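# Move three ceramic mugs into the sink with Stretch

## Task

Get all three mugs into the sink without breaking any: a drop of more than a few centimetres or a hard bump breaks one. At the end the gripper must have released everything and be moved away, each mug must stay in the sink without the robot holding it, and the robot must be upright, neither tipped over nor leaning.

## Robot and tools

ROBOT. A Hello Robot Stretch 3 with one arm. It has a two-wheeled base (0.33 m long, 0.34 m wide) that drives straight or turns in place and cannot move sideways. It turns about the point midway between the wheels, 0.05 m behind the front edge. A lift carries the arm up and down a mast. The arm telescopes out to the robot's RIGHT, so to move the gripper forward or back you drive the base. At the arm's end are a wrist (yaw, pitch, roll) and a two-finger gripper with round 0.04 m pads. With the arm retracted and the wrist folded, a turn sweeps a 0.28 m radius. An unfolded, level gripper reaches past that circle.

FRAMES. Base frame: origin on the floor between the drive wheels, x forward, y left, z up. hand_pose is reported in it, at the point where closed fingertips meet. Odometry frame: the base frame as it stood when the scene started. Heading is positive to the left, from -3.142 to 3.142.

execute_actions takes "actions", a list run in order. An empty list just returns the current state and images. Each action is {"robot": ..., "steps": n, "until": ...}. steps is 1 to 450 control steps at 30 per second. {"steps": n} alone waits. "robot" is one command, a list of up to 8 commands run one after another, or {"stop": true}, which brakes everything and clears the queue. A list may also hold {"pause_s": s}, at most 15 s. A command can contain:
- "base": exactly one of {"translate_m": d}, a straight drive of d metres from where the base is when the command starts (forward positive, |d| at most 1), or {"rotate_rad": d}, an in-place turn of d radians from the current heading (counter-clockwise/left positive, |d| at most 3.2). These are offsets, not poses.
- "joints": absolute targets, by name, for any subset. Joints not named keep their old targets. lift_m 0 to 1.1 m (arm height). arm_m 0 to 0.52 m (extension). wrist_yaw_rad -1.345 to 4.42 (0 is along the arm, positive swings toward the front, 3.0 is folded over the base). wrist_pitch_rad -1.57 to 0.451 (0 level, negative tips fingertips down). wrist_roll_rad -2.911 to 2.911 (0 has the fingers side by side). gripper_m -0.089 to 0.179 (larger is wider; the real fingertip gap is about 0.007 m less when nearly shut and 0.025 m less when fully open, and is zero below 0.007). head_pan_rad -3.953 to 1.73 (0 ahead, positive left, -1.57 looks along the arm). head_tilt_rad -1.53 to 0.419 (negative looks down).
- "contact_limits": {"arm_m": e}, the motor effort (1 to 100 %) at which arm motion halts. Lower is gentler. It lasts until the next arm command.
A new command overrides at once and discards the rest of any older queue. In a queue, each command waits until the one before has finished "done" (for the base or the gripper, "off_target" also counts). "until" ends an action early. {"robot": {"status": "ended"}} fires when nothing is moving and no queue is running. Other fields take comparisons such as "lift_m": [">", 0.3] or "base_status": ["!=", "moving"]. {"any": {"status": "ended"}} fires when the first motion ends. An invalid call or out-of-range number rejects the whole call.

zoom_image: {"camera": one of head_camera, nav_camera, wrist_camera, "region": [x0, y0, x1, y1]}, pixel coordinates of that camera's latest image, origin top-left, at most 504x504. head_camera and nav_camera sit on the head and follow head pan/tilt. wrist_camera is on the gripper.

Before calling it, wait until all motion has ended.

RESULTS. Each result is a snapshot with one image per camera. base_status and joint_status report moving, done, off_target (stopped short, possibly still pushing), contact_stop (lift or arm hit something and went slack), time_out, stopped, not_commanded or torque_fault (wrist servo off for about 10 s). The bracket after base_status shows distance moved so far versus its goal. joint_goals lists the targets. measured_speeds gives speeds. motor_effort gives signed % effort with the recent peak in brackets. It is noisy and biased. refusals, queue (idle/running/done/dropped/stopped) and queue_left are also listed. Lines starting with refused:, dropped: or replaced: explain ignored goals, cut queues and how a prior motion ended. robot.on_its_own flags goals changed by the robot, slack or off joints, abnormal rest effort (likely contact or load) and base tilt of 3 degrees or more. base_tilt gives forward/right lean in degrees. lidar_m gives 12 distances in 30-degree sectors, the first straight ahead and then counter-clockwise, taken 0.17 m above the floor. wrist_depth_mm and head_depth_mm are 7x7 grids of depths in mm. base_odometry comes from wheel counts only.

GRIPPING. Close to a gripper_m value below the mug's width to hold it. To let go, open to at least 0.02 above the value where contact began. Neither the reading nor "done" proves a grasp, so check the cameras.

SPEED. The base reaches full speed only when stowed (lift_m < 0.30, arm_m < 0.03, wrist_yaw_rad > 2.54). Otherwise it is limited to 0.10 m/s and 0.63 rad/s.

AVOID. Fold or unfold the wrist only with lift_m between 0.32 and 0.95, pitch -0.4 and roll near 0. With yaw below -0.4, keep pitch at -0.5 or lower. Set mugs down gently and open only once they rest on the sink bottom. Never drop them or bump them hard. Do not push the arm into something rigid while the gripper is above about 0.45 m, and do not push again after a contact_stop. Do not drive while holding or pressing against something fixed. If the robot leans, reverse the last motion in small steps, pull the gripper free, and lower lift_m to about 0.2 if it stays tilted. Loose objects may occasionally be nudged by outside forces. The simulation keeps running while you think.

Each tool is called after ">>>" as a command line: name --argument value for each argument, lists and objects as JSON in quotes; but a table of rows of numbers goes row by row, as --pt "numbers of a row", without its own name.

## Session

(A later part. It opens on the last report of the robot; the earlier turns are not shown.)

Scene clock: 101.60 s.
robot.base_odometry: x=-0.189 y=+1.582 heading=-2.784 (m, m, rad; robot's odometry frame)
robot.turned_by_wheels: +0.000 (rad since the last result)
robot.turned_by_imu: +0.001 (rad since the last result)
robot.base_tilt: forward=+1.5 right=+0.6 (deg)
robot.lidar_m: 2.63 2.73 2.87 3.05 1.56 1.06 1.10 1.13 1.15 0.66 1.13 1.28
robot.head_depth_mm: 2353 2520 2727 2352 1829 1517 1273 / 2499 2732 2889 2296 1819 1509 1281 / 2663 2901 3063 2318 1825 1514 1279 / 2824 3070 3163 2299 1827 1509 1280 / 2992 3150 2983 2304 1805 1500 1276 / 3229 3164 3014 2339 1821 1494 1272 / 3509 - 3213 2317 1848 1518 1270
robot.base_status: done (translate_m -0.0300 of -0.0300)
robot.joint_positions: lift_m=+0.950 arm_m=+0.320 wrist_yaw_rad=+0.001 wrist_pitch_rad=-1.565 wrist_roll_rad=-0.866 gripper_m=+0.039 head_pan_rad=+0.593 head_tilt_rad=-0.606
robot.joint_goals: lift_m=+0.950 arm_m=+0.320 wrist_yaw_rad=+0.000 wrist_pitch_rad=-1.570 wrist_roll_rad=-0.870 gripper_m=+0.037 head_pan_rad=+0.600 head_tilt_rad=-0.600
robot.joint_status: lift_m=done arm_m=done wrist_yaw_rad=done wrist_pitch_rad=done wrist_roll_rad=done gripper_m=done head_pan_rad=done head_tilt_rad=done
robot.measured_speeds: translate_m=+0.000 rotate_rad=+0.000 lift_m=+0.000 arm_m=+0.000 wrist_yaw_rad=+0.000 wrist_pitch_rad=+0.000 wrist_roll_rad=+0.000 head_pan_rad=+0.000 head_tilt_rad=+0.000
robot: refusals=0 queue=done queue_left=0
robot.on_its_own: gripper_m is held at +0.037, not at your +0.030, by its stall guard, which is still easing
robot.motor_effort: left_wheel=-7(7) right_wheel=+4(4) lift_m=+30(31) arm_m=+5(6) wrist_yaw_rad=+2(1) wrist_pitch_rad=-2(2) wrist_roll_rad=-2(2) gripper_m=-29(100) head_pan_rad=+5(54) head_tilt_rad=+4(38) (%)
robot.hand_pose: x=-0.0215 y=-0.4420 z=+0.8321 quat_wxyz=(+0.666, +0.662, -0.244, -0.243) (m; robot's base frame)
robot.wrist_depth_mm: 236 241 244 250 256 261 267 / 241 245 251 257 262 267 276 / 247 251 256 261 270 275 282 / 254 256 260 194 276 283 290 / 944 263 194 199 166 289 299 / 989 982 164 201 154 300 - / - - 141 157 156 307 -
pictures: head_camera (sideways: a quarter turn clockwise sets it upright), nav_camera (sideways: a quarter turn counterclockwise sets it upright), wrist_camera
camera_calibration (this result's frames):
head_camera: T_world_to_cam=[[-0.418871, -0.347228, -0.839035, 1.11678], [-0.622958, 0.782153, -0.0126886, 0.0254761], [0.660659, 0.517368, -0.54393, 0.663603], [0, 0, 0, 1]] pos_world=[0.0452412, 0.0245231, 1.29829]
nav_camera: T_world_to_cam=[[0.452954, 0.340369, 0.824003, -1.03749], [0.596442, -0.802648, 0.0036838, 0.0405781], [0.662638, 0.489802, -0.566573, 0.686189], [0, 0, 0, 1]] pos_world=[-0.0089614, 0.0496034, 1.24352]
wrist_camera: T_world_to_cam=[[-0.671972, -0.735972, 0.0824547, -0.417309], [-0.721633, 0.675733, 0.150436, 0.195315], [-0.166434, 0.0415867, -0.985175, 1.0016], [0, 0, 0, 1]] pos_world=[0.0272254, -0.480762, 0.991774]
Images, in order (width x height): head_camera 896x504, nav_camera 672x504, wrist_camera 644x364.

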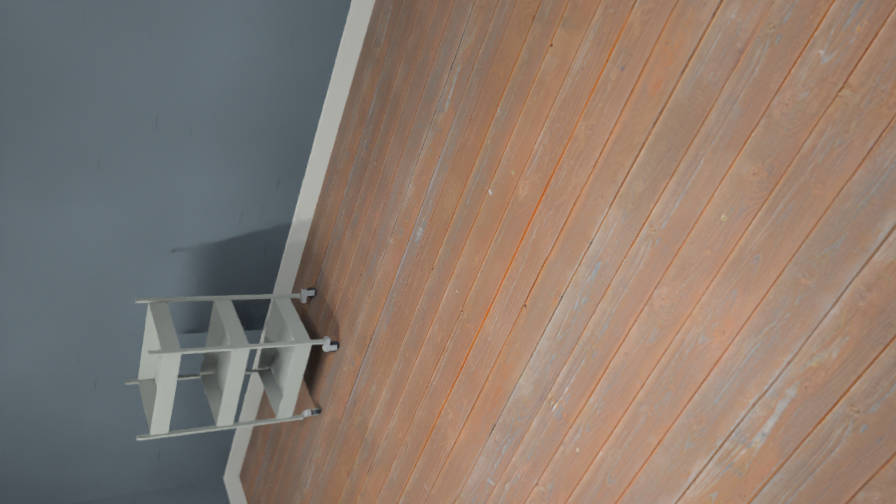

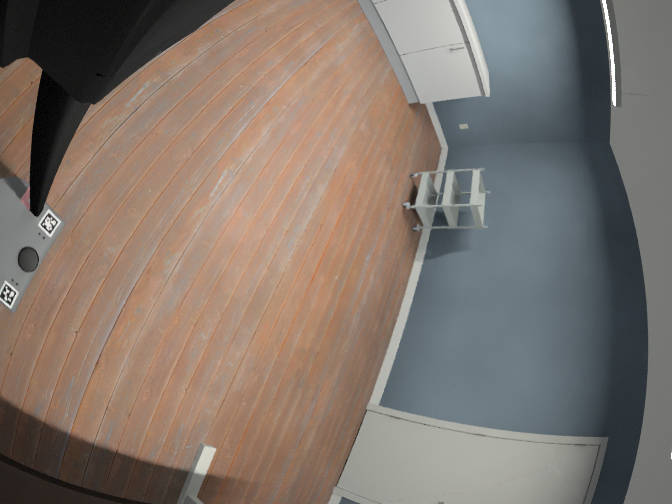

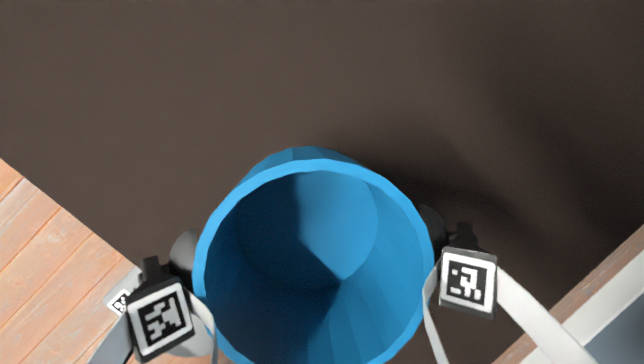

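>>> execute_actions --actions '[{"robot":[{"joints":{"arm_m":0.0,"lift_m":1.09,"head_pan_rad":1.2,"head_tilt_rad":-0.6}},{"base":{"rotate_rad":1.51}},{"base":{"translate_m":1.0}},{"base":{"translate_m":1.0}},{"base":{"translate_m":0.78}},{"base":{"rotate_rad":1.63},"joints":{"head_pan_rad":-1.3,"head_tilt_rad":-0.8}}],"steps":330}]'

>>> execute_actions --actions '[{"steps":450,"until":{"robot":{"status":"ended"}}},{"steps":450,"until":{"robot":{"status":"ended"}}},{"steps":450,"until":{"robot":{"status":"ended"}}}]'

Scene clock: 125.73 s.
robot.base_odometry: x=-0.075 y=+1.209 heading=-1.274 (m, m, rad; robot's odometry frame)
robot.turned_by_wheels: +1.510 (rad since the last result)
robot.turned_by_imu: +1.505 (rad since the last result)
robot.base_tilt: forward=+0.9 right=+1.6 (deg)
robot.lidar_m: 2.67 1.37 0.89 0.89 1.16 1.47 1.05 1.50 1.48 2.60 2.58 2.62
robot.head_depth_mm: 1174 1251 1426 1400 1698 1509 1281 / 1134 1156 1354 1343 1656 1477 1281 / 1092 1144 1286 1287 1588 1438 1275 / 1048 1041 1229 1293 1525 1402 1286 / 1013 1006 997 1153 1366 1459 1278 / 976 1057 1158 1285 1443 1502 1283 / 939 1019 1121 1233 1368 1475 1281
robot.base_status: moving (translate_m +0.3904 of +1.0000)
robot.joint_positions: lift_m=+1.090 arm_m=+0.000 wrist_yaw_rad=+0.001 wrist_pitch_rad=-1.564 wrist_roll_rad=-0.868 gripper_m=+0.055 head_pan_rad=+1.193 head_tilt_rad=-0.606
robot.joint_goals: lift_m=+1.090 arm_m=+0.000 wrist_yaw_rad=+0.000 wrist_pitch_rad=-1.570 wrist_roll_rad=-0.870 gripper_m=+0.054 head_pan_rad=+1.200 head_tilt_rad=-0.600
robot.joint_status: lift_m=done arm_m=done wrist_yaw_rad=done wrist_pitch_rad=done wrist_roll_rad=done gripper_m=done head_pan_rad=done head_tilt_rad=done
robot.measured_speeds: translate_m=+0.100 rotate_rad=+0.000 lift_m=+0.000 arm_m=+0.000 wrist_yaw_rad=+0.000 wrist_pitch_rad=+0.000 wrist_roll_rad=+0.000 head_pan_rad=+0.000 head_tilt_rad=+0.000
robot: refusals=0 queue=running queue_left=3
robot.on_its_own: gripper_m is held at +0.054, not at your +0.030, by its stall guard, which is not easing now
robot.motor_effort: left_wheel=-5(14) right_wheel=+6(7) lift_m=+29(34) arm_m=-5(3) wrist_yaw_rad=-1(1) wrist_pitch_rad=-2(2) wrist_roll_rad=-1(2) gripper_m=-21(29) head_pan_rad=+4(47) head_tilt_rad=+4(3) (%)
robot.hand_pose: x=-0.0215 y=-0.1231 z=+0.9721 quat_wxyz=(+0.666, +0.662, -0.243, -0.243) (m; robot's base frame)
robot.wrist_depth_mm: 984 - - - - - - / - - - - - - - / - - - - - - - / - - - 194 - - - / - - 195 199 165 - - / - - 163 201 154 - - / - - 141 156 157 - -
pictures: head_camera (sideways: a quarter turn clockwise sets it upright), nav_camera (sideways: a quarter turn counterclockwise sets it upright), wrist_camera
camera_calibration (this result's frames):
head_camera: T_world_to_cam=[[-0.149391, -0.52276, -0.839288, 1.11546], [-0.955848, 0.293587, -0.0127259, 0.0275553], [0.253057, 0.800331, -0.543538, 0.665579], [0, 0, 0, 1]] pos_world=[0.0245493, 0.0423461, 1.29831]
nav_camera: T_world_to_cam=[[0.181393, 0.536357, 0.824268, -1.03618], [0.945544, -0.325473, 0.00370547, 0.0384204], [0.270264, 0.77871, -0.566187, 0.688081], [0, 0, 0, 1]] pos_world=[-0.0343359, 0.0324517, 1.24353]
wrist_camera: T_world_to_cam=[[-0.670441, -0.737294, 0.0831054, -0.194866], [-0.723033, 0.674364, 0.149854, -0.04091], [-0.16653, 0.0403804, -0.985209, 1.12613], [0, 0, 0, 1]] pos_world=[0.0273078, -0.161559, 1.13179]
Images, in order (width x height): head_camera 896x504, nav_camera 672x504, wrist_camera 644x364.

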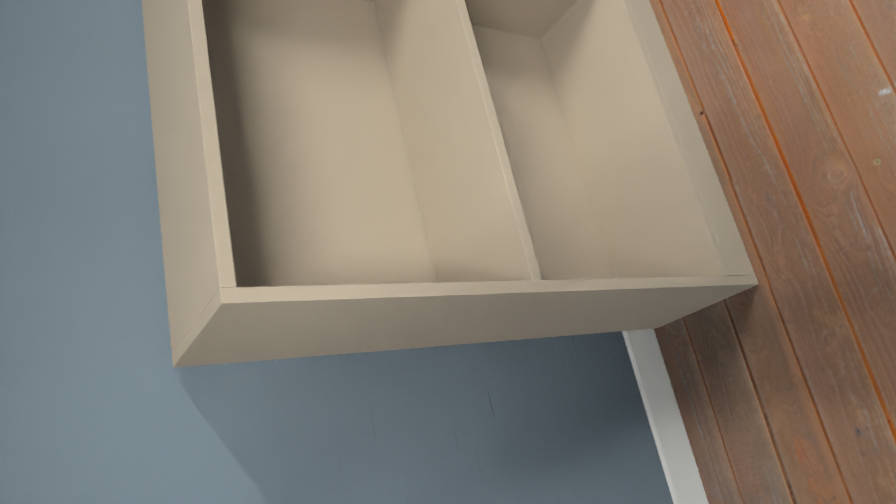

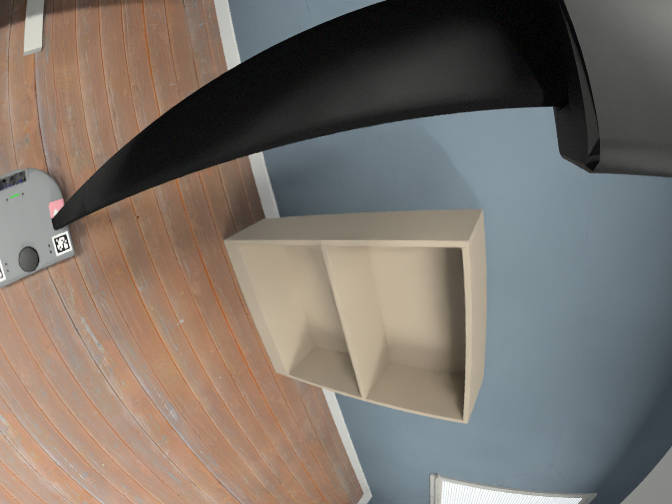

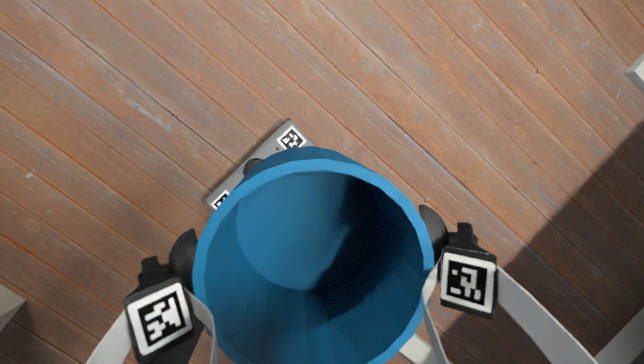

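Scene clock: 157.67 s.
robot.base_odometry: x=+0.624 y=-1.076 heading=+0.356 (m, m, rad; robot's odometry frame)
robot.turned_by_wheels: +1.630 (rad since the last result)
robot.turned_by_imu: +1.639 (rad since the last result)
robot.base_tilt: forward=+1.5 right=+0.7 (deg)
robot.lidar_m: 1.36 1.40 1.65 3.43 3.52 1.89 1.81 0.45 0.32 0.31 0.32 0.42
robot.head_depth_mm: 742 750 778 844 - - - / 780 832 805 875 - 514 - / 808 860 836 878 - 553 642 / 831 868 844 849 459 591 805 / 857 873 710 681 479 636 892 / 881 880 672 556 491 689 996 / 911 1023 673 546 561 748 1139
robot.base_status: done (rotate_rad +1.6297 of +1.6300)
robot.joint_positions: lift_m=+1.090 arm_m=+0.000 wrist_yaw_rad=+0.001 wrist_pitch_rad=-1.564 wrist_roll_rad=-0.868 gripper_m=+0.055 head_pan_rad=-1.293 head_tilt_rad=-0.790
robot.joint_goals: lift_m=+1.090 arm_m=+0.000 wrist_yaw_rad=+0.000 wrist_pitch_rad=-1.570 wrist_roll_rad=-0.870 gripper_m=+0.054 head_pan_rad=-1.300 head_tilt_rad=-0.800
robot.joint_status: lift_m=done arm_m=done wrist_yaw_rad=done wrist_pitch_rad=done wrist_roll_rad=done gripper_m=done head_pan_rad=done head_tilt_rad=done
robot.measured_speeds: translate_m=+0.000 rotate_rad=+0.000 lift_m=+0.000 arm_m=+0.000 wrist_yaw_rad=+0.000 wrist_pitch_rad=+0.000 wrist_roll_rad=+0.000 head_pan_rad=+0.000 head_tilt_rad=+0.000
robot: refusals=0 queue=done queue_left=0
robot.on_its_own: gripper_m is held at +0.054, not at your +0.030, by its stall guard, which is not easing now
robot.motor_effort: left_wheel=-7(14) right_wheel=+5(6) lift_m=+29(29) arm_m=-6(5) wrist_yaw_rad=-1(0) wrist_pitch_rad=-2(2) wrist_roll_rad=-1(1) gripper_m=-21(22) head_pan_rad=-5(55) head_tilt_rad=-6(29) (%)
robot.hand_pose: x=-0.0215 y=-0.1231 z=+0.9721 quat_wxyz=(+0.666, +0.662, -0.243, -0.243) (m; robot's base frame)
robot.wrist_depth_mm: 988 - - 538 319 214 218 / - - - 899 420 233 225 / - - - - 610 341 230 / - - - 194 831 445 246 / - - 195 200 165 650 370 / - - 163 202 155 858 513 / - - 141 156 156 - 745
pictures: head_camera (sideways: a quarter turn clockwise sets it upright), nav_camera (sideways: a quarter turn counterclockwise sets it upright), wrist_camera
camera_calibration (this result's frames):
head_camera: T_world_to_cam=[[-0.239931, 0.644532, -0.725955, 0.968281], [0.936396, 0.350939, 0.00209592, -0.00328506], [0.256117, -0.679279, -0.687739, 0.853146], [0, 0, 0, 1]] pos_world=[0.0168912, -0.0434117, 1.28968]
nav_camera: T_world_to_cam=[[0.221984, -0.671776, 0.706711, -0.883198], [-0.947965, -0.318338, -0.00483704, 0.0610921], [0.228222, -0.668864, -0.707486, 0.872139], [0, 0, 0, 1]] pos_world=[0.0549275, 0.00947931, 1.24149]
wrist_camera: T_world_to_cam=[[-0.670428, -0.737305, 0.0831054, -0.194867], [-0.723045, 0.674352, 0.149854, -0.0409119], [-0.166531, 0.0403776, -0.985209, 1.12612], [0, 0, 0, 1]] pos_world=[0.0273085, -0.161558, 1.13179]
Images, in order (width x height): head_camera 896x504, nav_camera 672x504, wrist_camera 644x364.

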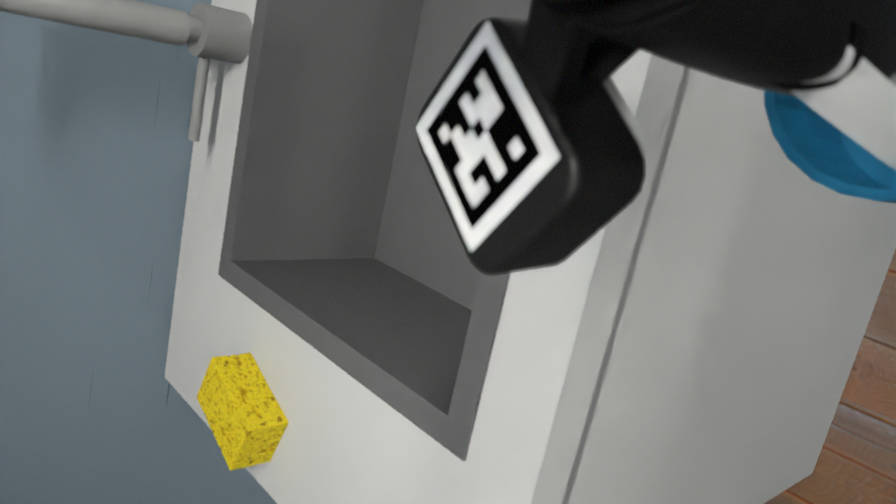

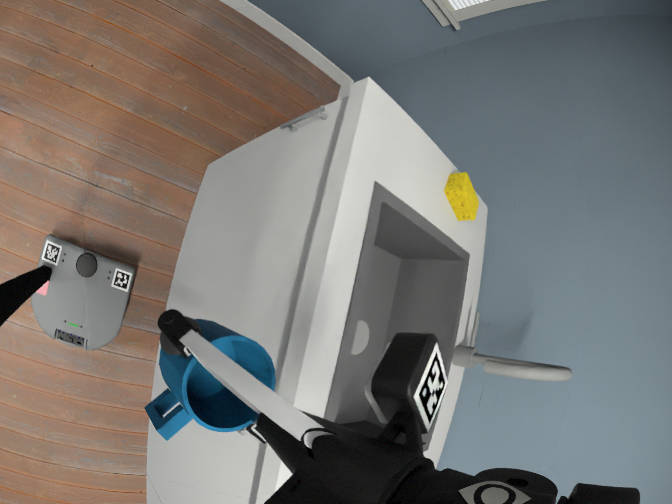

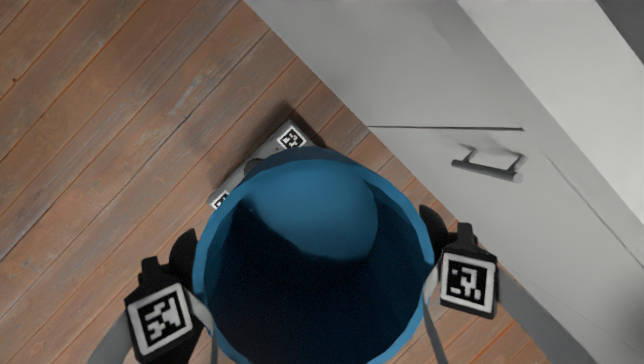

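>>> execute_actions --actions '[{"robot":[{"joints":{"lift_m":1.1,"head_pan_rad":-1.57},"base":{"translate_m":0.2}},{"joints":{"arm_m":0.40}},{"joints":{"lift_m":1.0}}],"steps":450,"until":{"robot":{"status":"ended"}}}]'

Scene clock: 173.87 s.
robot.base_odometry: x=+0.812 y=-1.007 heading=+0.356 (m, m, rad; robot's odometry frame)
robot.turned_by_wheels: +0.000 (rad since the last result)
robot.turned_by_imu: +0.002 (rad since the last result)
robot.base_tilt: forward=+1.5 right=+0.7 (deg)
robot.lidar_m: 1.16 1.19 1.54 3.41 3.58 2.10 1.37 0.44 0.31 0.30 0.31 1.21
robot.head_depth_mm: 743 758 803 821 454 525 708 / - 842 801 785 456 532 717 / 769 - 791 623 456 536 726 / 783 836 796 805 457 541 735 / 788 841 671 555 458 547 748 / 789 846 649 545 459 553 758 / 792 880 650 544 459 559 809
robot.base_status: done (translate_m +0.2000 of +0.2000)
robot.joint_positions: lift_m=+1.000 arm_m=+0.400 wrist_yaw_rad=+0.000 wrist_pitch_rad=-1.564 wrist_roll_rad=-0.868 gripper_m=+0.055 head_pan_rad=-1.563 head_tilt_rad=-0.790
robot.joint_goals: lift_m=+1.000 arm_m=+0.400 wrist_yaw_rad=+0.000 wrist_pitch_rad=-1.570 wrist_roll_rad=-0.870 gripper_m=+0.054 head_pan_rad=-1.570 head_tilt_rad=-0.800
robot.joint_status: lift_m=done arm_m=done wrist_yaw_rad=done wrist_pitch_rad=done wrist_roll_rad=done gripper_m=done head_pan_rad=done head_tilt_rad=done
robot.measured_speeds: translate_m=+0.000 rotate_rad=+0.000 lift_m=+0.000 arm_m=+0.000 wrist_yaw_rad=+0.000 wrist_pitch_rad=+0.000 wrist_roll_rad=+0.000 head_pan_rad=+0.000 head_tilt_rad=+0.000
robot: refusals=0 queue=done queue_left=0
robot.on_its_own: gripper_m is held at +0.054, not at your +0.030, by its stall guard, which is not easing now
robot.motor_effort: left_wheel=-8(9) right_wheel=+4(7) lift_m=+25(30) arm_m=+6(4) wrist_yaw_rad=+0(0) wrist_pitch_rad=-2(2) wrist_roll_rad=-1(1) gripper_m=-22(21) head_pan_rad=-4(35) head_tilt_rad=-6(7) (%)
robot.hand_pose: x=-0.0215 y=-0.5223 z=+0.8823 quat_wxyz=(+0.666, +0.662, -0.244, -0.243) (m; robot's base frame)
robot.wrist_depth_mm: 109 110 155 305 315 276 215 / 112 122 226 314 322 325 248 / 115 163 314 323 330 336 290 / 143 243 319 193 338 346 353 / 197 322 194 200 166 356 364 / 234 274 164 201 155 368 372 / 209 - 144 156 157 373 387
pictures: head_camera (sideways: a quarter turn clockwise sets it upright), nav_camera (sideways: a quarter turn counterclockwise sets it upright), wrist_camera
camera_calibration (this result's frames):
head_camera: T_world_to_cam=[[-0.0591847, 0.685324, -0.725829, 0.967014], [0.996095, 0.0882585, 0.00211077, -0.00366856], [0.0655071, -0.72287, -0.687872, 0.854482], [0, 0, 0, 1]] pos_world=[0.004912, -0.0447147, 1.28967]
nav_camera: T_world_to_cam=[[0.0346171, -0.706785, 0.706581, -0.881885], [-0.998543, -0.0537511, -0.00484554, 0.0614117], [0.0414042, -0.705383, -0.707616, 0.873448], [0, 0, 0, 1]] pos_world=[0.0556861, -0.00388678, 1.24149]
wrist_camera: T_world_to_cam=[[-0.670807, -0.736956, 0.0831506, -0.481587], [-0.722698, 0.674732, 0.149813, 0.241984], [-0.16651, 0.0404027, -0.985212, 1.05382], [0, 0, 0, 1]] pos_world=[0.0273002, -0.56076, 1.04202]
Images, in order (width x height): head_camera 896x504, nav_camera 672x504, wrist_camera 644x364.

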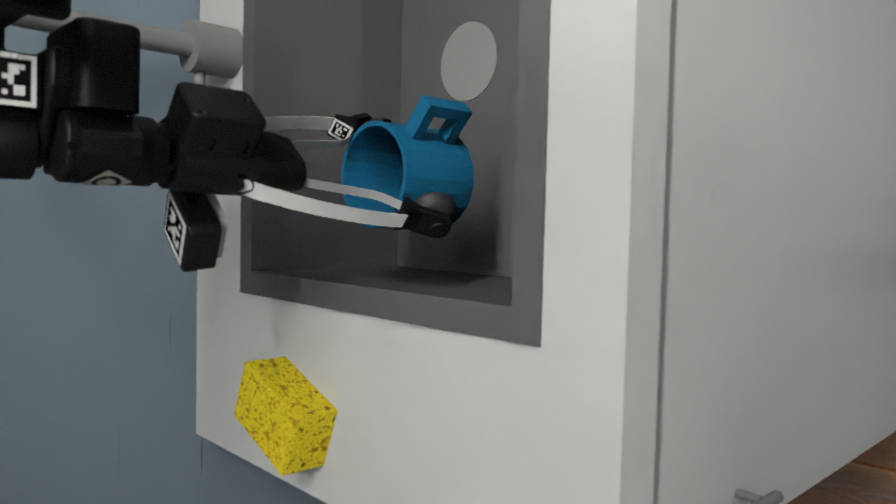

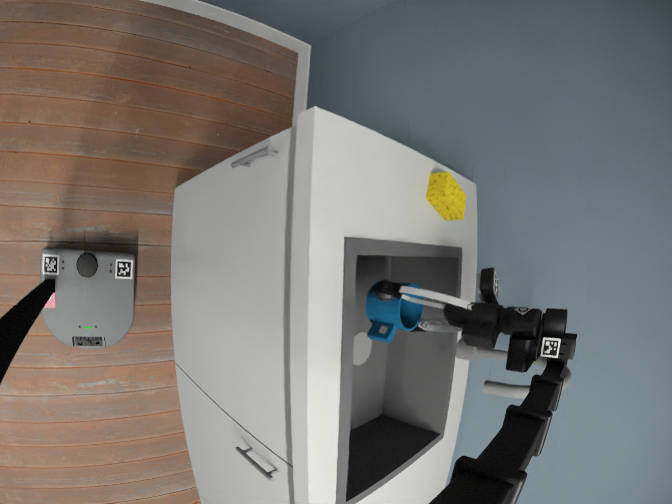

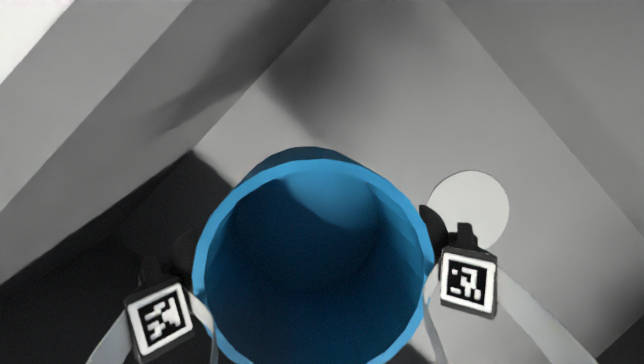

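>>> execute_actions --actions '[{"robot":{"joints":{"lift_m":0.885}},"steps":450,"until":{"robot":{"status":"ended"}}}]'

Scene clock: 181.33 s.
robot.base_odometry: x=+0.812 y=-1.007 heading=+0.356 (m, m, rad; robot's odometry frame)
robot.turned_by_wheels: +0.000 (rad since the last result)
robot.turned_by_imu: +0.000 (rad since the last result)
robot.base_tilt: forward=+1.6 right=+0.6 (deg)
robot.lidar_m: 1.16 1.19 1.54 3.41 3.57 2.10 1.37 0.44 0.31 0.30 0.31 1.21
robot.head_depth_mm: 749 - 821 815 456 526 706 / 777 - 823 825 455 532 716 / 779 833 - 728 457 538 728 / 781 836 782 817 457 541 736 / 786 843 669 555 458 547 745 / 789 844 647 545 458 553 757 / 793 878 651 546 459 560 807
robot.base_status: done (translate_m +0.2000 of +0.2000)
robot.joint_positions: lift_m=+0.885 arm_m=+0.400 wrist_yaw_rad=+0.000 wrist_pitch_rad=-1.564 wrist_roll_rad=-0.868 gripper_m=+0.055 head_pan_rad=-1.563 head_tilt_rad=-0.790
robot.joint_goals: lift_m=+0.885 arm_m=+0.400 wrist_yaw_rad=+0.000 wrist_pitch_rad=-1.570 wrist_roll_rad=-0.870 gripper_m=+0.054 head_pan_rad=-1.570 head_tilt_rad=-0.800
robot.joint_status: lift_m=done arm_m=done wrist_yaw_rad=done wrist_pitch_rad=done wrist_roll_rad=done gripper_m=done head_pan_rad=done head_tilt_rad=done
robot.measured_speeds: translate_m=+0.000 rotate_rad=+0.000 lift_m=+0.000 arm_m=+0.000 wrist_yaw_rad=+0.000 wrist_pitch_rad=+0.000 wrist_roll_rad=+0.000 head_pan_rad=+0.000 head_tilt_rad=+0.000
robot: refusals=0 queue=done queue_left=0
robot.on_its_own: gripper_m is held at +0.054, not at your +0.030, by its stall guard, which is not easing now
robot.motor_effort: left_wheel=-7(7) right_wheel=+4(4) lift_m=+24(26) arm_m=+6(6) wrist_yaw_rad=+0(1) wrist_pitch_rad=-2(2) wrist_roll_rad=-1(1) gripper_m=-22(22) head_pan_rad=-5(5) head_tilt_rad=-6(7) (%)
robot.hand_pose: x=-0.0215 y=-0.5223 z=+0.7673 quat_wxyz=(+0.666, +0.662, -0.244, -0.243) (m; robot's base frame)
robot.wrist_depth_mm: - 98 155 199 202 207 209 / 94 122 198 203 208 212 217 / 113 162 203 209 214 218 224 / 143 204 206 194 218 224 230 / 198 208 195 200 166 229 234 / 209 213 163 201 154 236 243 / 209 - 144 156 156 243 251
pictures: head_camera (sideways: a quarter turn clockwise sets it upright), nav_camera (sideways: a quarter turn counterclockwise sets it upright), wrist_camera
camera_calibration (this result's frames):
head_camera: T_world_to_cam=[[-0.0591845, 0.685324, -0.725829, 0.967014], [0.996095, 0.0882582, 0.00211078, -0.00366858], [0.065507, -0.72287, -0.687872, 0.854482], [0, 0, 0, 1]] pos_world=[0.00491199, -0.0447147, 1.28967]
nav_camera: T_world_to_cam=[[0.034617, -0.706785, 0.706581, -0.881885], [-0.998543, -0.0537508, -0.00484555, 0.0614117], [0.0414041, -0.705383, -0.707616, 0.873448], [0, 0, 0, 1]] pos_world=[0.0556861, -0.00388678, 1.24149]
wrist_camera: T_world_to_cam=[[-0.670807, -0.736956, 0.0831506, -0.472025], [-0.722698, 0.674732, 0.149813, 0.259214], [-0.16651, 0.0404028, -0.985212, 0.940512], [0, 0, 0, 1]] pos_world=[0.0273002, -0.560761, 0.927019]
Images, in order (width x height): head_camera 896x504, nav_camera 672x504, wrist_camera 644x364.

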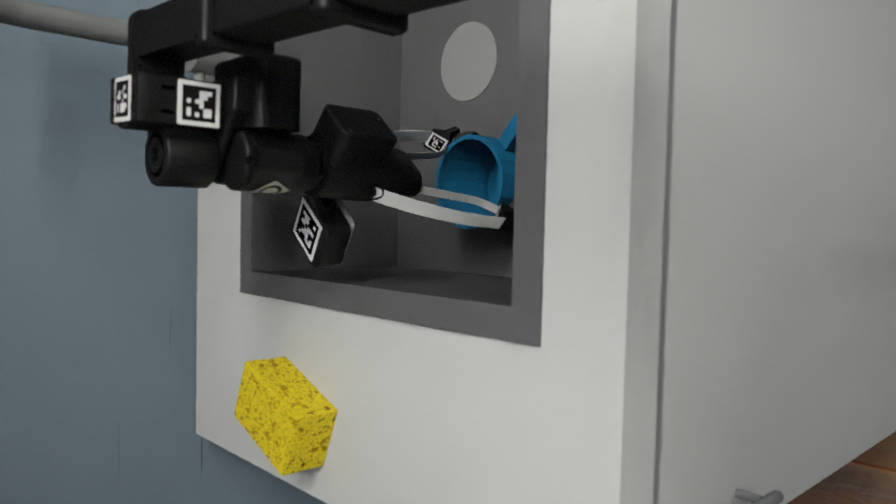

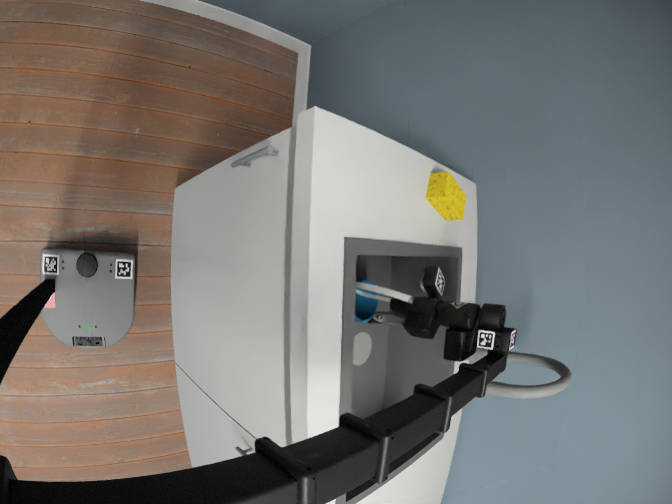

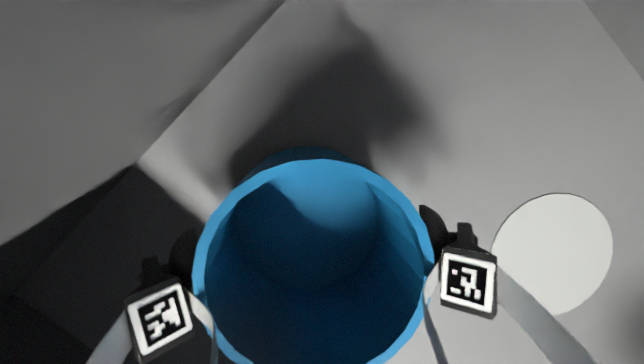

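>>> execute_actions --actions '[{"robot":[{"joints":{"lift_m":0.878}},{"joints":{"gripper_m":0.125}},{"joints":{"lift_m":1.06}},{"joints":{"arm_m":0.0,"head_pan_rad":-1.57,"head_tilt_rad":-1.2}},{"base":{"rotate_rad":1.81},"joints":{"wrist_yaw_rad":3.0,"wrist_roll_rad":0,"lift_m":0.6}}],"steps":450,"until":{"robot":{"status":"ended"}}}]'

Scene clock: 204.13 s.
robot.base_odometry: x=+0.812 y=-1.007 heading=+2.166 (m, m, rad; robot's odometry frame)
robot.turned_by_wheels: +1.810 (rad since the last result)
robot.turned_by_imu: +1.800 (rad since the last result)
robot.base_tilt: forward=+1.6 right=+0.6 (deg)
robot.lidar_m: 3.57 3.18 2.00 0.70 0.36 0.30 0.30 0.33 1.16 1.16 1.28 1.54
robot.head_depth_mm: 1196 1426 1468 1350 1284 - - / 1227 1496 1470 1353 - - - / 1267 1529 1480 1378 - - - / 1299 1576 1496 1375 1252 1186 1118 / 1330 1585 1499 1388 1280 1192 1114 / 1375 1608 1511 1391 1279 1202 1121 / 1422 1634 1519 1389 1296 1209 1128
robot.base_status: done (rotate_rad +1.8097 of +1.8100)
robot.joint_positions: lift_m=+0.600 arm_m=+0.000 wrist_yaw_rad=+2.998 wrist_pitch_rad=-1.565 wrist_roll_rad=-0.001 gripper_m=+0.125 head_pan_rad=-1.563 head_tilt_rad=-1.186
robot.joint_goals: lift_m=+0.600 arm_m=+0.000 wrist_yaw_rad=+3.000 wrist_pitch_rad=-1.570 wrist_roll_rad=+0.000 gripper_m=+0.125 head_pan_rad=-1.570 head_tilt_rad=-1.200
robot.joint_status: lift_m=done arm_m=done wrist_yaw_rad=done wrist_pitch_rad=done wrist_roll_rad=done gripper_m=done head_pan_rad=done head_tilt_rad=done
robot.measured_speeds: translate_m=+0.000 rotate_rad=+0.000 lift_m=+0.000 arm_m=+0.000 wrist_yaw_rad=+0.000 wrist_pitch_rad=+0.000 wrist_roll_rad=+0.000 head_pan_rad=+0.000 head_tilt_rad=+0.000
robot: refusals=0 queue=done queue_left=0
robot.motor_effort: left_wheel=-7(13) right_wheel=+5(7) lift_m=+23(30) arm_m=-5(5) wrist_yaw_rad=+2(3) wrist_pitch_rad=-2(2) wrist_roll_rad=+1(0) gripper_m=+0(86) head_pan_rad=-5(3) head_tilt_rad=-9(43) (%)
robot.hand_pose: x=-0.0244 y=-0.1678 z=+0.4824 quat_wxyz=(+0.533, +0.535, +0.462, +0.465) (m; robot's base frame)
robot.wrist_depth_mm: 417 - - 606 611 620 630 / 423 - - 617 634 638 653 / 425 594 - 622 640 660 666 / 422 619 624 648 667 674 679 / 418 629 643 663 664 694 708 / 623 - 662 678 687 - 731 / 634 - 669 693 716 725 754
pictures: head_camera (sideways: a quarter turn clockwise sets it upright), nav_camera (sideways: a quarter turn counterclockwise sets it upright), wrist_camera
camera_calibration (this result's frames):
head_camera: T_world_to_cam=[[-0.0608589, 0.911953, -0.405755, 0.550029], [0.996153, 0.0811724, 0.0330266, -0.0439087], [0.0630548, -0.402184, -0.913385, 1.14767], [0, 0, 0, 1]] pos_world=[0.0048476, -0.0364605, 1.27289]
nav_camera: T_world_to_cam=[[0.036222, -0.92436, 0.379798, -0.456177], [-0.998586, -0.0482745, -0.0222545, 0.0840693], [0.0389057, -0.378455, -0.924802, 1.15579], [0, 0, 0, 1]] pos_world=[0.0555073, 0.0198011, 1.244]
wrist_camera: T_world_to_cam=[[0.980985, -0.177357, 0.0788244, -0.0527664], [-0.187479, -0.970981, 0.148481, -0.201834], [0.0502029, -0.160435, -0.985769, 0.616894], [0, 0, 0, 1]] pos_world=[-0.0170465, -0.106364, 0.642242]
Images, in order (width x height): head_camera 896x504, nav_camera 672x504, wrist_camera 644x364.

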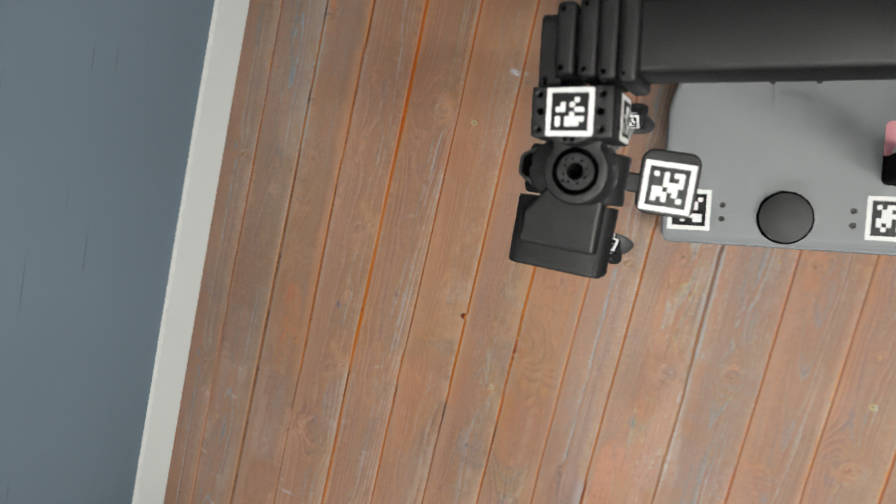

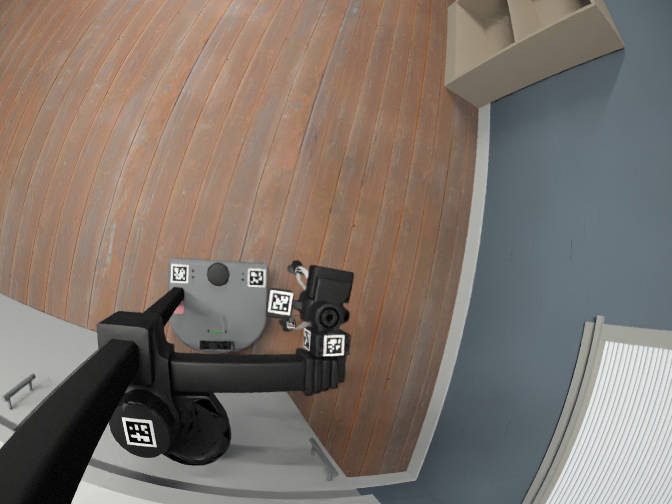

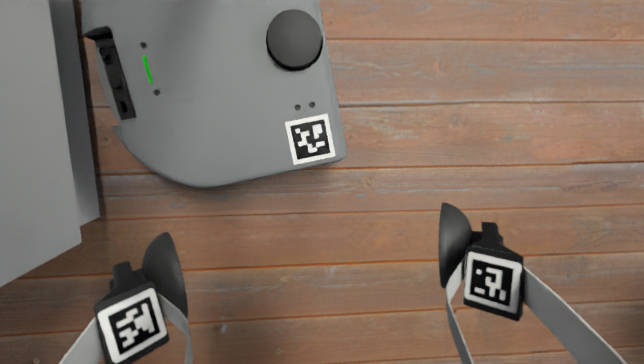

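>>> execute_actions --actions '[{"robot":[{"base":{"translate_m":1.0},"joints":{"lift_m":0.29,"gripper_m":0.17,"head_pan_rad":0,"head_tilt_rad":-0.5}},{"base":{"translate_m":1.0}}],"steps":450,"until":{"robot":{"status":"ended"}}}]'

Scene clock: 224.03 s.
robot.base_odometry: x=-0.309 y=+0.650 heading=+2.166 (m, m, rad; robot's odometry frame)
robot.turned_by_wheels: +0.000 (rad since the last result)
robot.turned_by_imu: +0.015 (rad since the last result)
robot.base_tilt: forward=+1.5 right=+0.6 (deg)
robot.lidar_m: 1.60 2.13 2.23 2.22 2.49 2.26 2.25 1.85 1.41 1.24 1.72 1.55
robot.head_depth_mm: 1566 1661 1746 1309 2047 1642 1380 / 1592 1711 1792 1311 2047 1649 1359 / 1622 1754 1838 1376 2078 1631 1363 / 1678 1794 1895 1463 2061 1625 1362 / 1727 1851 1882 1454 1963 1643 1357 / 1758 1907 1991 1754 1981 1626 1367 / 1791 1953 2129 2361 2052 1630 1362
robot.base_status: done (translate_m +1.0000 of +1.0000)
robot.joint_positions: lift_m=+0.290 arm_m=+0.000 wrist_yaw_rad=+2.998 wrist_pitch_rad=-1.565 wrist_roll_rad=-0.001 gripper_m=+0.170 head_pan_rad=-0.007 head_tilt_rad=-0.506
robot.joint_goals: lift_m=+0.290 arm_m=+0.000 wrist_yaw_rad=+3.000 wrist_pitch_rad=-1.570 wrist_roll_rad=+0.000 gripper_m=+0.170 head_pan_rad=+0.000 head_tilt_rad=-0.500
robot.joint_status: lift_m=done arm_m=done wrist_yaw_rad=done wrist_pitch_rad=done wrist_roll_rad=done gripper_m=done head_pan_rad=done head_tilt_rad=done
robot.measured_speeds: translate_m=+0.000 rotate_rad=+0.000 lift_m=+0.000 arm_m=+0.000 wrist_yaw_rad=+0.000 wrist_pitch_rad=+0.000 wrist_roll_rad=+0.000 head_pan_rad=+0.000 head_tilt_rad=+0.000
robot: refusals=0 queue=done queue_left=0
robot.motor_effort: left_wheel=-7(13) right_wheel=+5(8) lift_m=+23(21) arm_m=-5(5) wrist_yaw_rad=+1(1) wrist_pitch_rad=-2(2) wrist_roll_rad=+1(1) gripper_m=+0(93) head_pan_rad=+5(55) head_tilt_rad=+4(52) (%)
robot.hand_pose: x=-0.0244 y=-0.1678 z=+0.1725 quat_wxyz=(+0.533, +0.535, +0.462, +0.465) (m; robot's base frame)
robot.wrist_depth_mm: - - - - 318 318 332 / - - - - 322 331 339 / - - - - 333 338 346 / - - - - 342 345 355 / - - - 342 350 350 366 / - 335 342 350 355 363 373 / - 347 349 357 371 375 382
pictures: head_camera (sideways: a quarter turn clockwise sets it upright), nav_camera (sideways: a quarter turn counterclockwise sets it upright), wrist_camera
camera_calibration (this result's frames):
head_camera: T_world_to_cam=[[-0.455217, -0.0508222, -0.888929, 1.18207], [-0.0711288, 0.997255, -0.0205906, 0.0323997], [0.887535, 0.0538552, -0.457583, 0.54987], [0, 0, 0, 1]] pos_world=[0.0523739, -0.00184879, 1.30305]
nav_camera: T_world_to_cam=[[0.480861, 0.0259138, 0.876414, -1.10601], [0.0387395, -0.999215, 0.00828961, 0.0379831], [0.875941, 0.0299657, -0.481487, 0.574184], [0, 0, 0, 1]] pos_world=[0.0274122, 0.0494082, 1.24547]
wrist_camera: T_world_to_cam=[[0.980985, -0.177354, 0.0788244, -0.0283307], [-0.187476, -0.970982, 0.148481, -0.155805], [0.0502034, -0.160435, -0.985769, 0.311309], [0, 0, 0, 1]] pos_world=[-0.0170466, -0.106364, 0.332246]
Images, in order (width x height): head_camera 896x504, nav_camera 672x504, wrist_camera 644x364.

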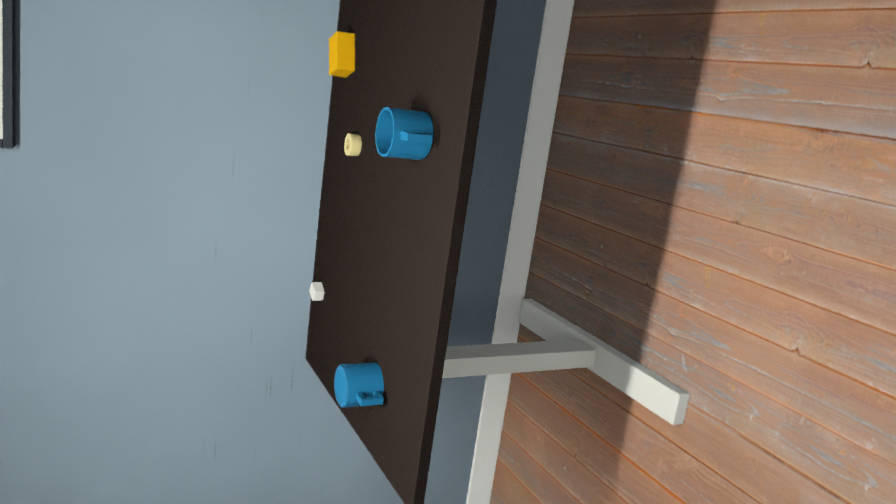

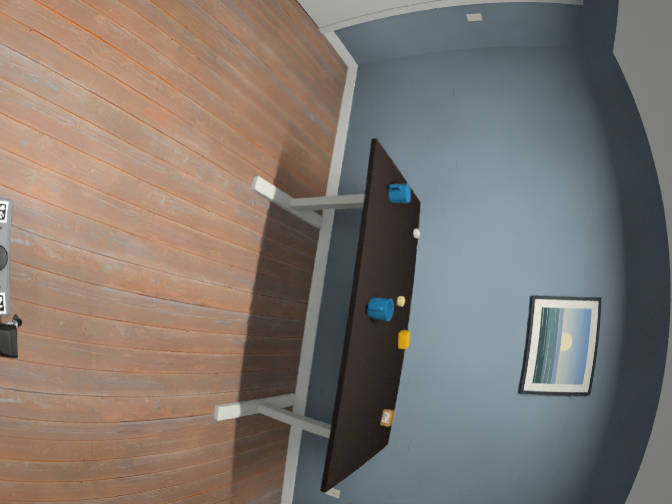

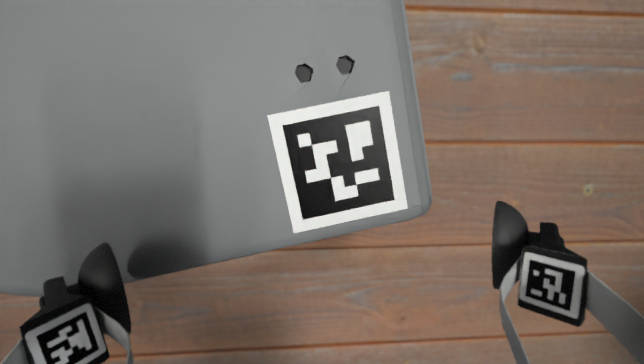

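>>> execute_actions --actions '[{"robot":[{"base":{"translate_m":0.86}},{"base":{"rotate_rad":1.33}},{"base":{"translate_m":-0.017},"joints":{"lift_m":1.0,"head_pan_rad":-1.3,"head_tilt_rad":-0.9}},{"joints":{"arm_m":0.25}}],"steps":450,"until":{"robot":{"status":"ended"}}},{"steps":450,"until":{"robot":{"status":"ended"}}}]'

Scene clock: 248.67 s.
robot.base_odometry: x=-0.775 y=+1.368 heading=-2.788 (m, m, rad; robot's odometry frame)
robot.turned_by_wheels: +1.330 (rad since the last result)
robot.turned_by_imu: +1.329 (rad since the last result)
robot.base_tilt: forward=+1.5 right=+0.6 (deg)
robot.lidar_m: 2.05 2.12 2.52 3.08 2.52 1.57 1.69 0.94 0.94 1.07 0.80 1.44
robot.head_depth_mm: - 1023 851 677 611 580 1136 / 952 1026 867 726 633 1213 1140 / 977 1055 869 733 636 1240 1140 / 1012 1065 876 741 638 1254 1149 / 1044 1050 873 739 640 1286 1142 / 1076 1075 881 743 655 1288 1146 / 1108 1085 882 742 670 1264 1152
robot.base_status: done (translate_m -0.0170 of -0.0170)
robot.joint_positions: lift_m=+1.000 arm_m=+0.250 wrist_yaw_rad=+2.998 wrist_pitch_rad=-1.566 wrist_roll_rad=-0.001 gripper_m=+0.170 head_pan_rad=-1.293 head_tilt_rad=-0.889
robot.joint_goals: lift_m=+1.000 arm_m=+0.250 wrist_yaw_rad=+3.000 wrist_pitch_rad=-1.570 wrist_roll_rad=+0.000 gripper_m=+0.170 head_pan_rad=-1.300 head_tilt_rad=-0.900
robot.joint_status: lift_m=done arm_m=done wrist_yaw_rad=done wrist_pitch_rad=done wrist_roll_rad=done gripper_m=done head_pan_rad=done head_tilt_rad=done
robot.measured_speeds: translate_m=+0.000 rotate_rad=+0.000 lift_m=+0.000 arm_m=+0.000 wrist_yaw_rad=+0.000 wrist_pitch_rad=+0.000 wrist_roll_rad=+0.000 head_pan_rad=+0.000 head_tilt_rad=+0.000
robot: refusals=0 queue=done queue_left=0
robot.motor_effort: left_wheel=-6(19) right_wheel=+4(11) lift_m=+27(30) arm_m=+6(7) wrist_yaw_rad=+3(2) wrist_pitch_rad=-2(2) wrist_roll_rad=+1(1) gripper_m=+0(0) head_pan_rad=-5(56) head_tilt_rad=-6(42) (%)
robot.hand_pose: x=-0.0244 y=-0.4172 z=+0.8822 quat_wxyz=(+0.533, +0.535, +0.462, +0.465) (m; robot's base frame)
robot.wrist_depth_mm: 916 936 - 980 306 310 318 / 932 945 301 306 314 316 329 / 295 300 307 311 321 325 334 / 301 305 314 316 330 334 342 / 307 314 319 319 336 342 353 / 312 322 329 282 344 353 363 / - 333 338 348 355 365 373
pictures: head_camera (sideways: a quarter turn clockwise sets it upright), nav_camera (sideways: a quarter turn counterclockwise sets it upright), wrist_camera
camera_calibration (this result's frames):
head_camera: T_world_to_cam=[[-0.258535, 0.71027, -0.654733, 0.875583], [0.936624, 0.350192, 0.0100516, -0.013643], [0.236422, -0.61064, -0.755793, 0.941773], [0, 0, 0, 1]] pos_world=[0.0164914, -0.0420383, 1.2852]
nav_camera: T_world_to_cam=[[0.240034, -0.735584, 0.633483, -0.787886], [-0.948215, -0.31749, -0.00937143, 0.066996], [0.208018, -0.598429, -0.7737, 0.958371], [0, 0, 0, 1]] pos_world=[0.0532878, 0.0152306, 1.24123]
wrist_camera: T_world_to_cam=[[0.981035, -0.177069, 0.0788453, -0.128384], [-0.187228, -0.970939, 0.149074, -0.503809], [0.0501577, -0.161009, -0.985678, 0.970664], [0, 0, 0, 1]] pos_world=[-0.0170644, -0.355616, 1.04199]
Images, in order (width x height): head_camera 896x504, nav_camera 672x504, wrist_camera 644x364.

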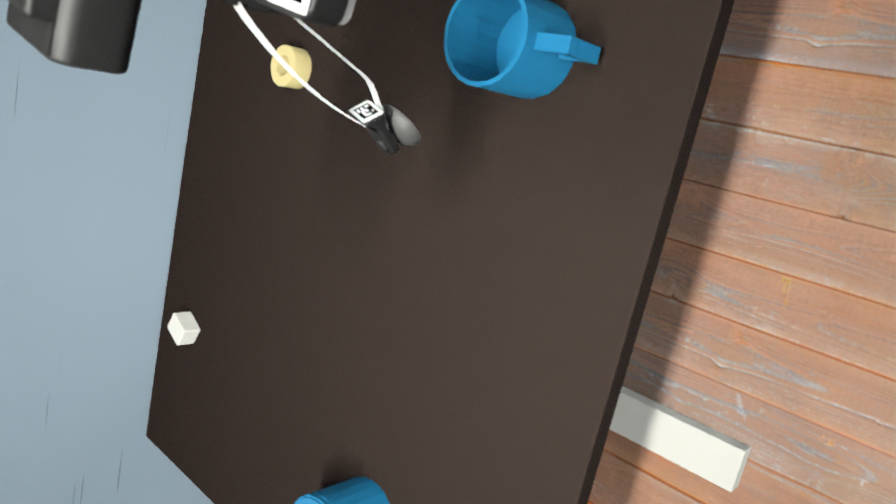

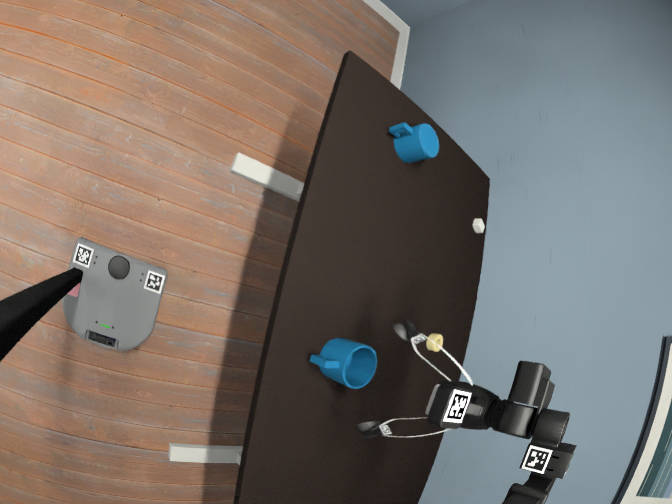

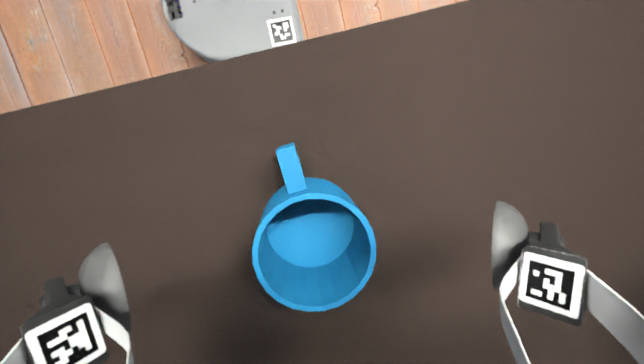

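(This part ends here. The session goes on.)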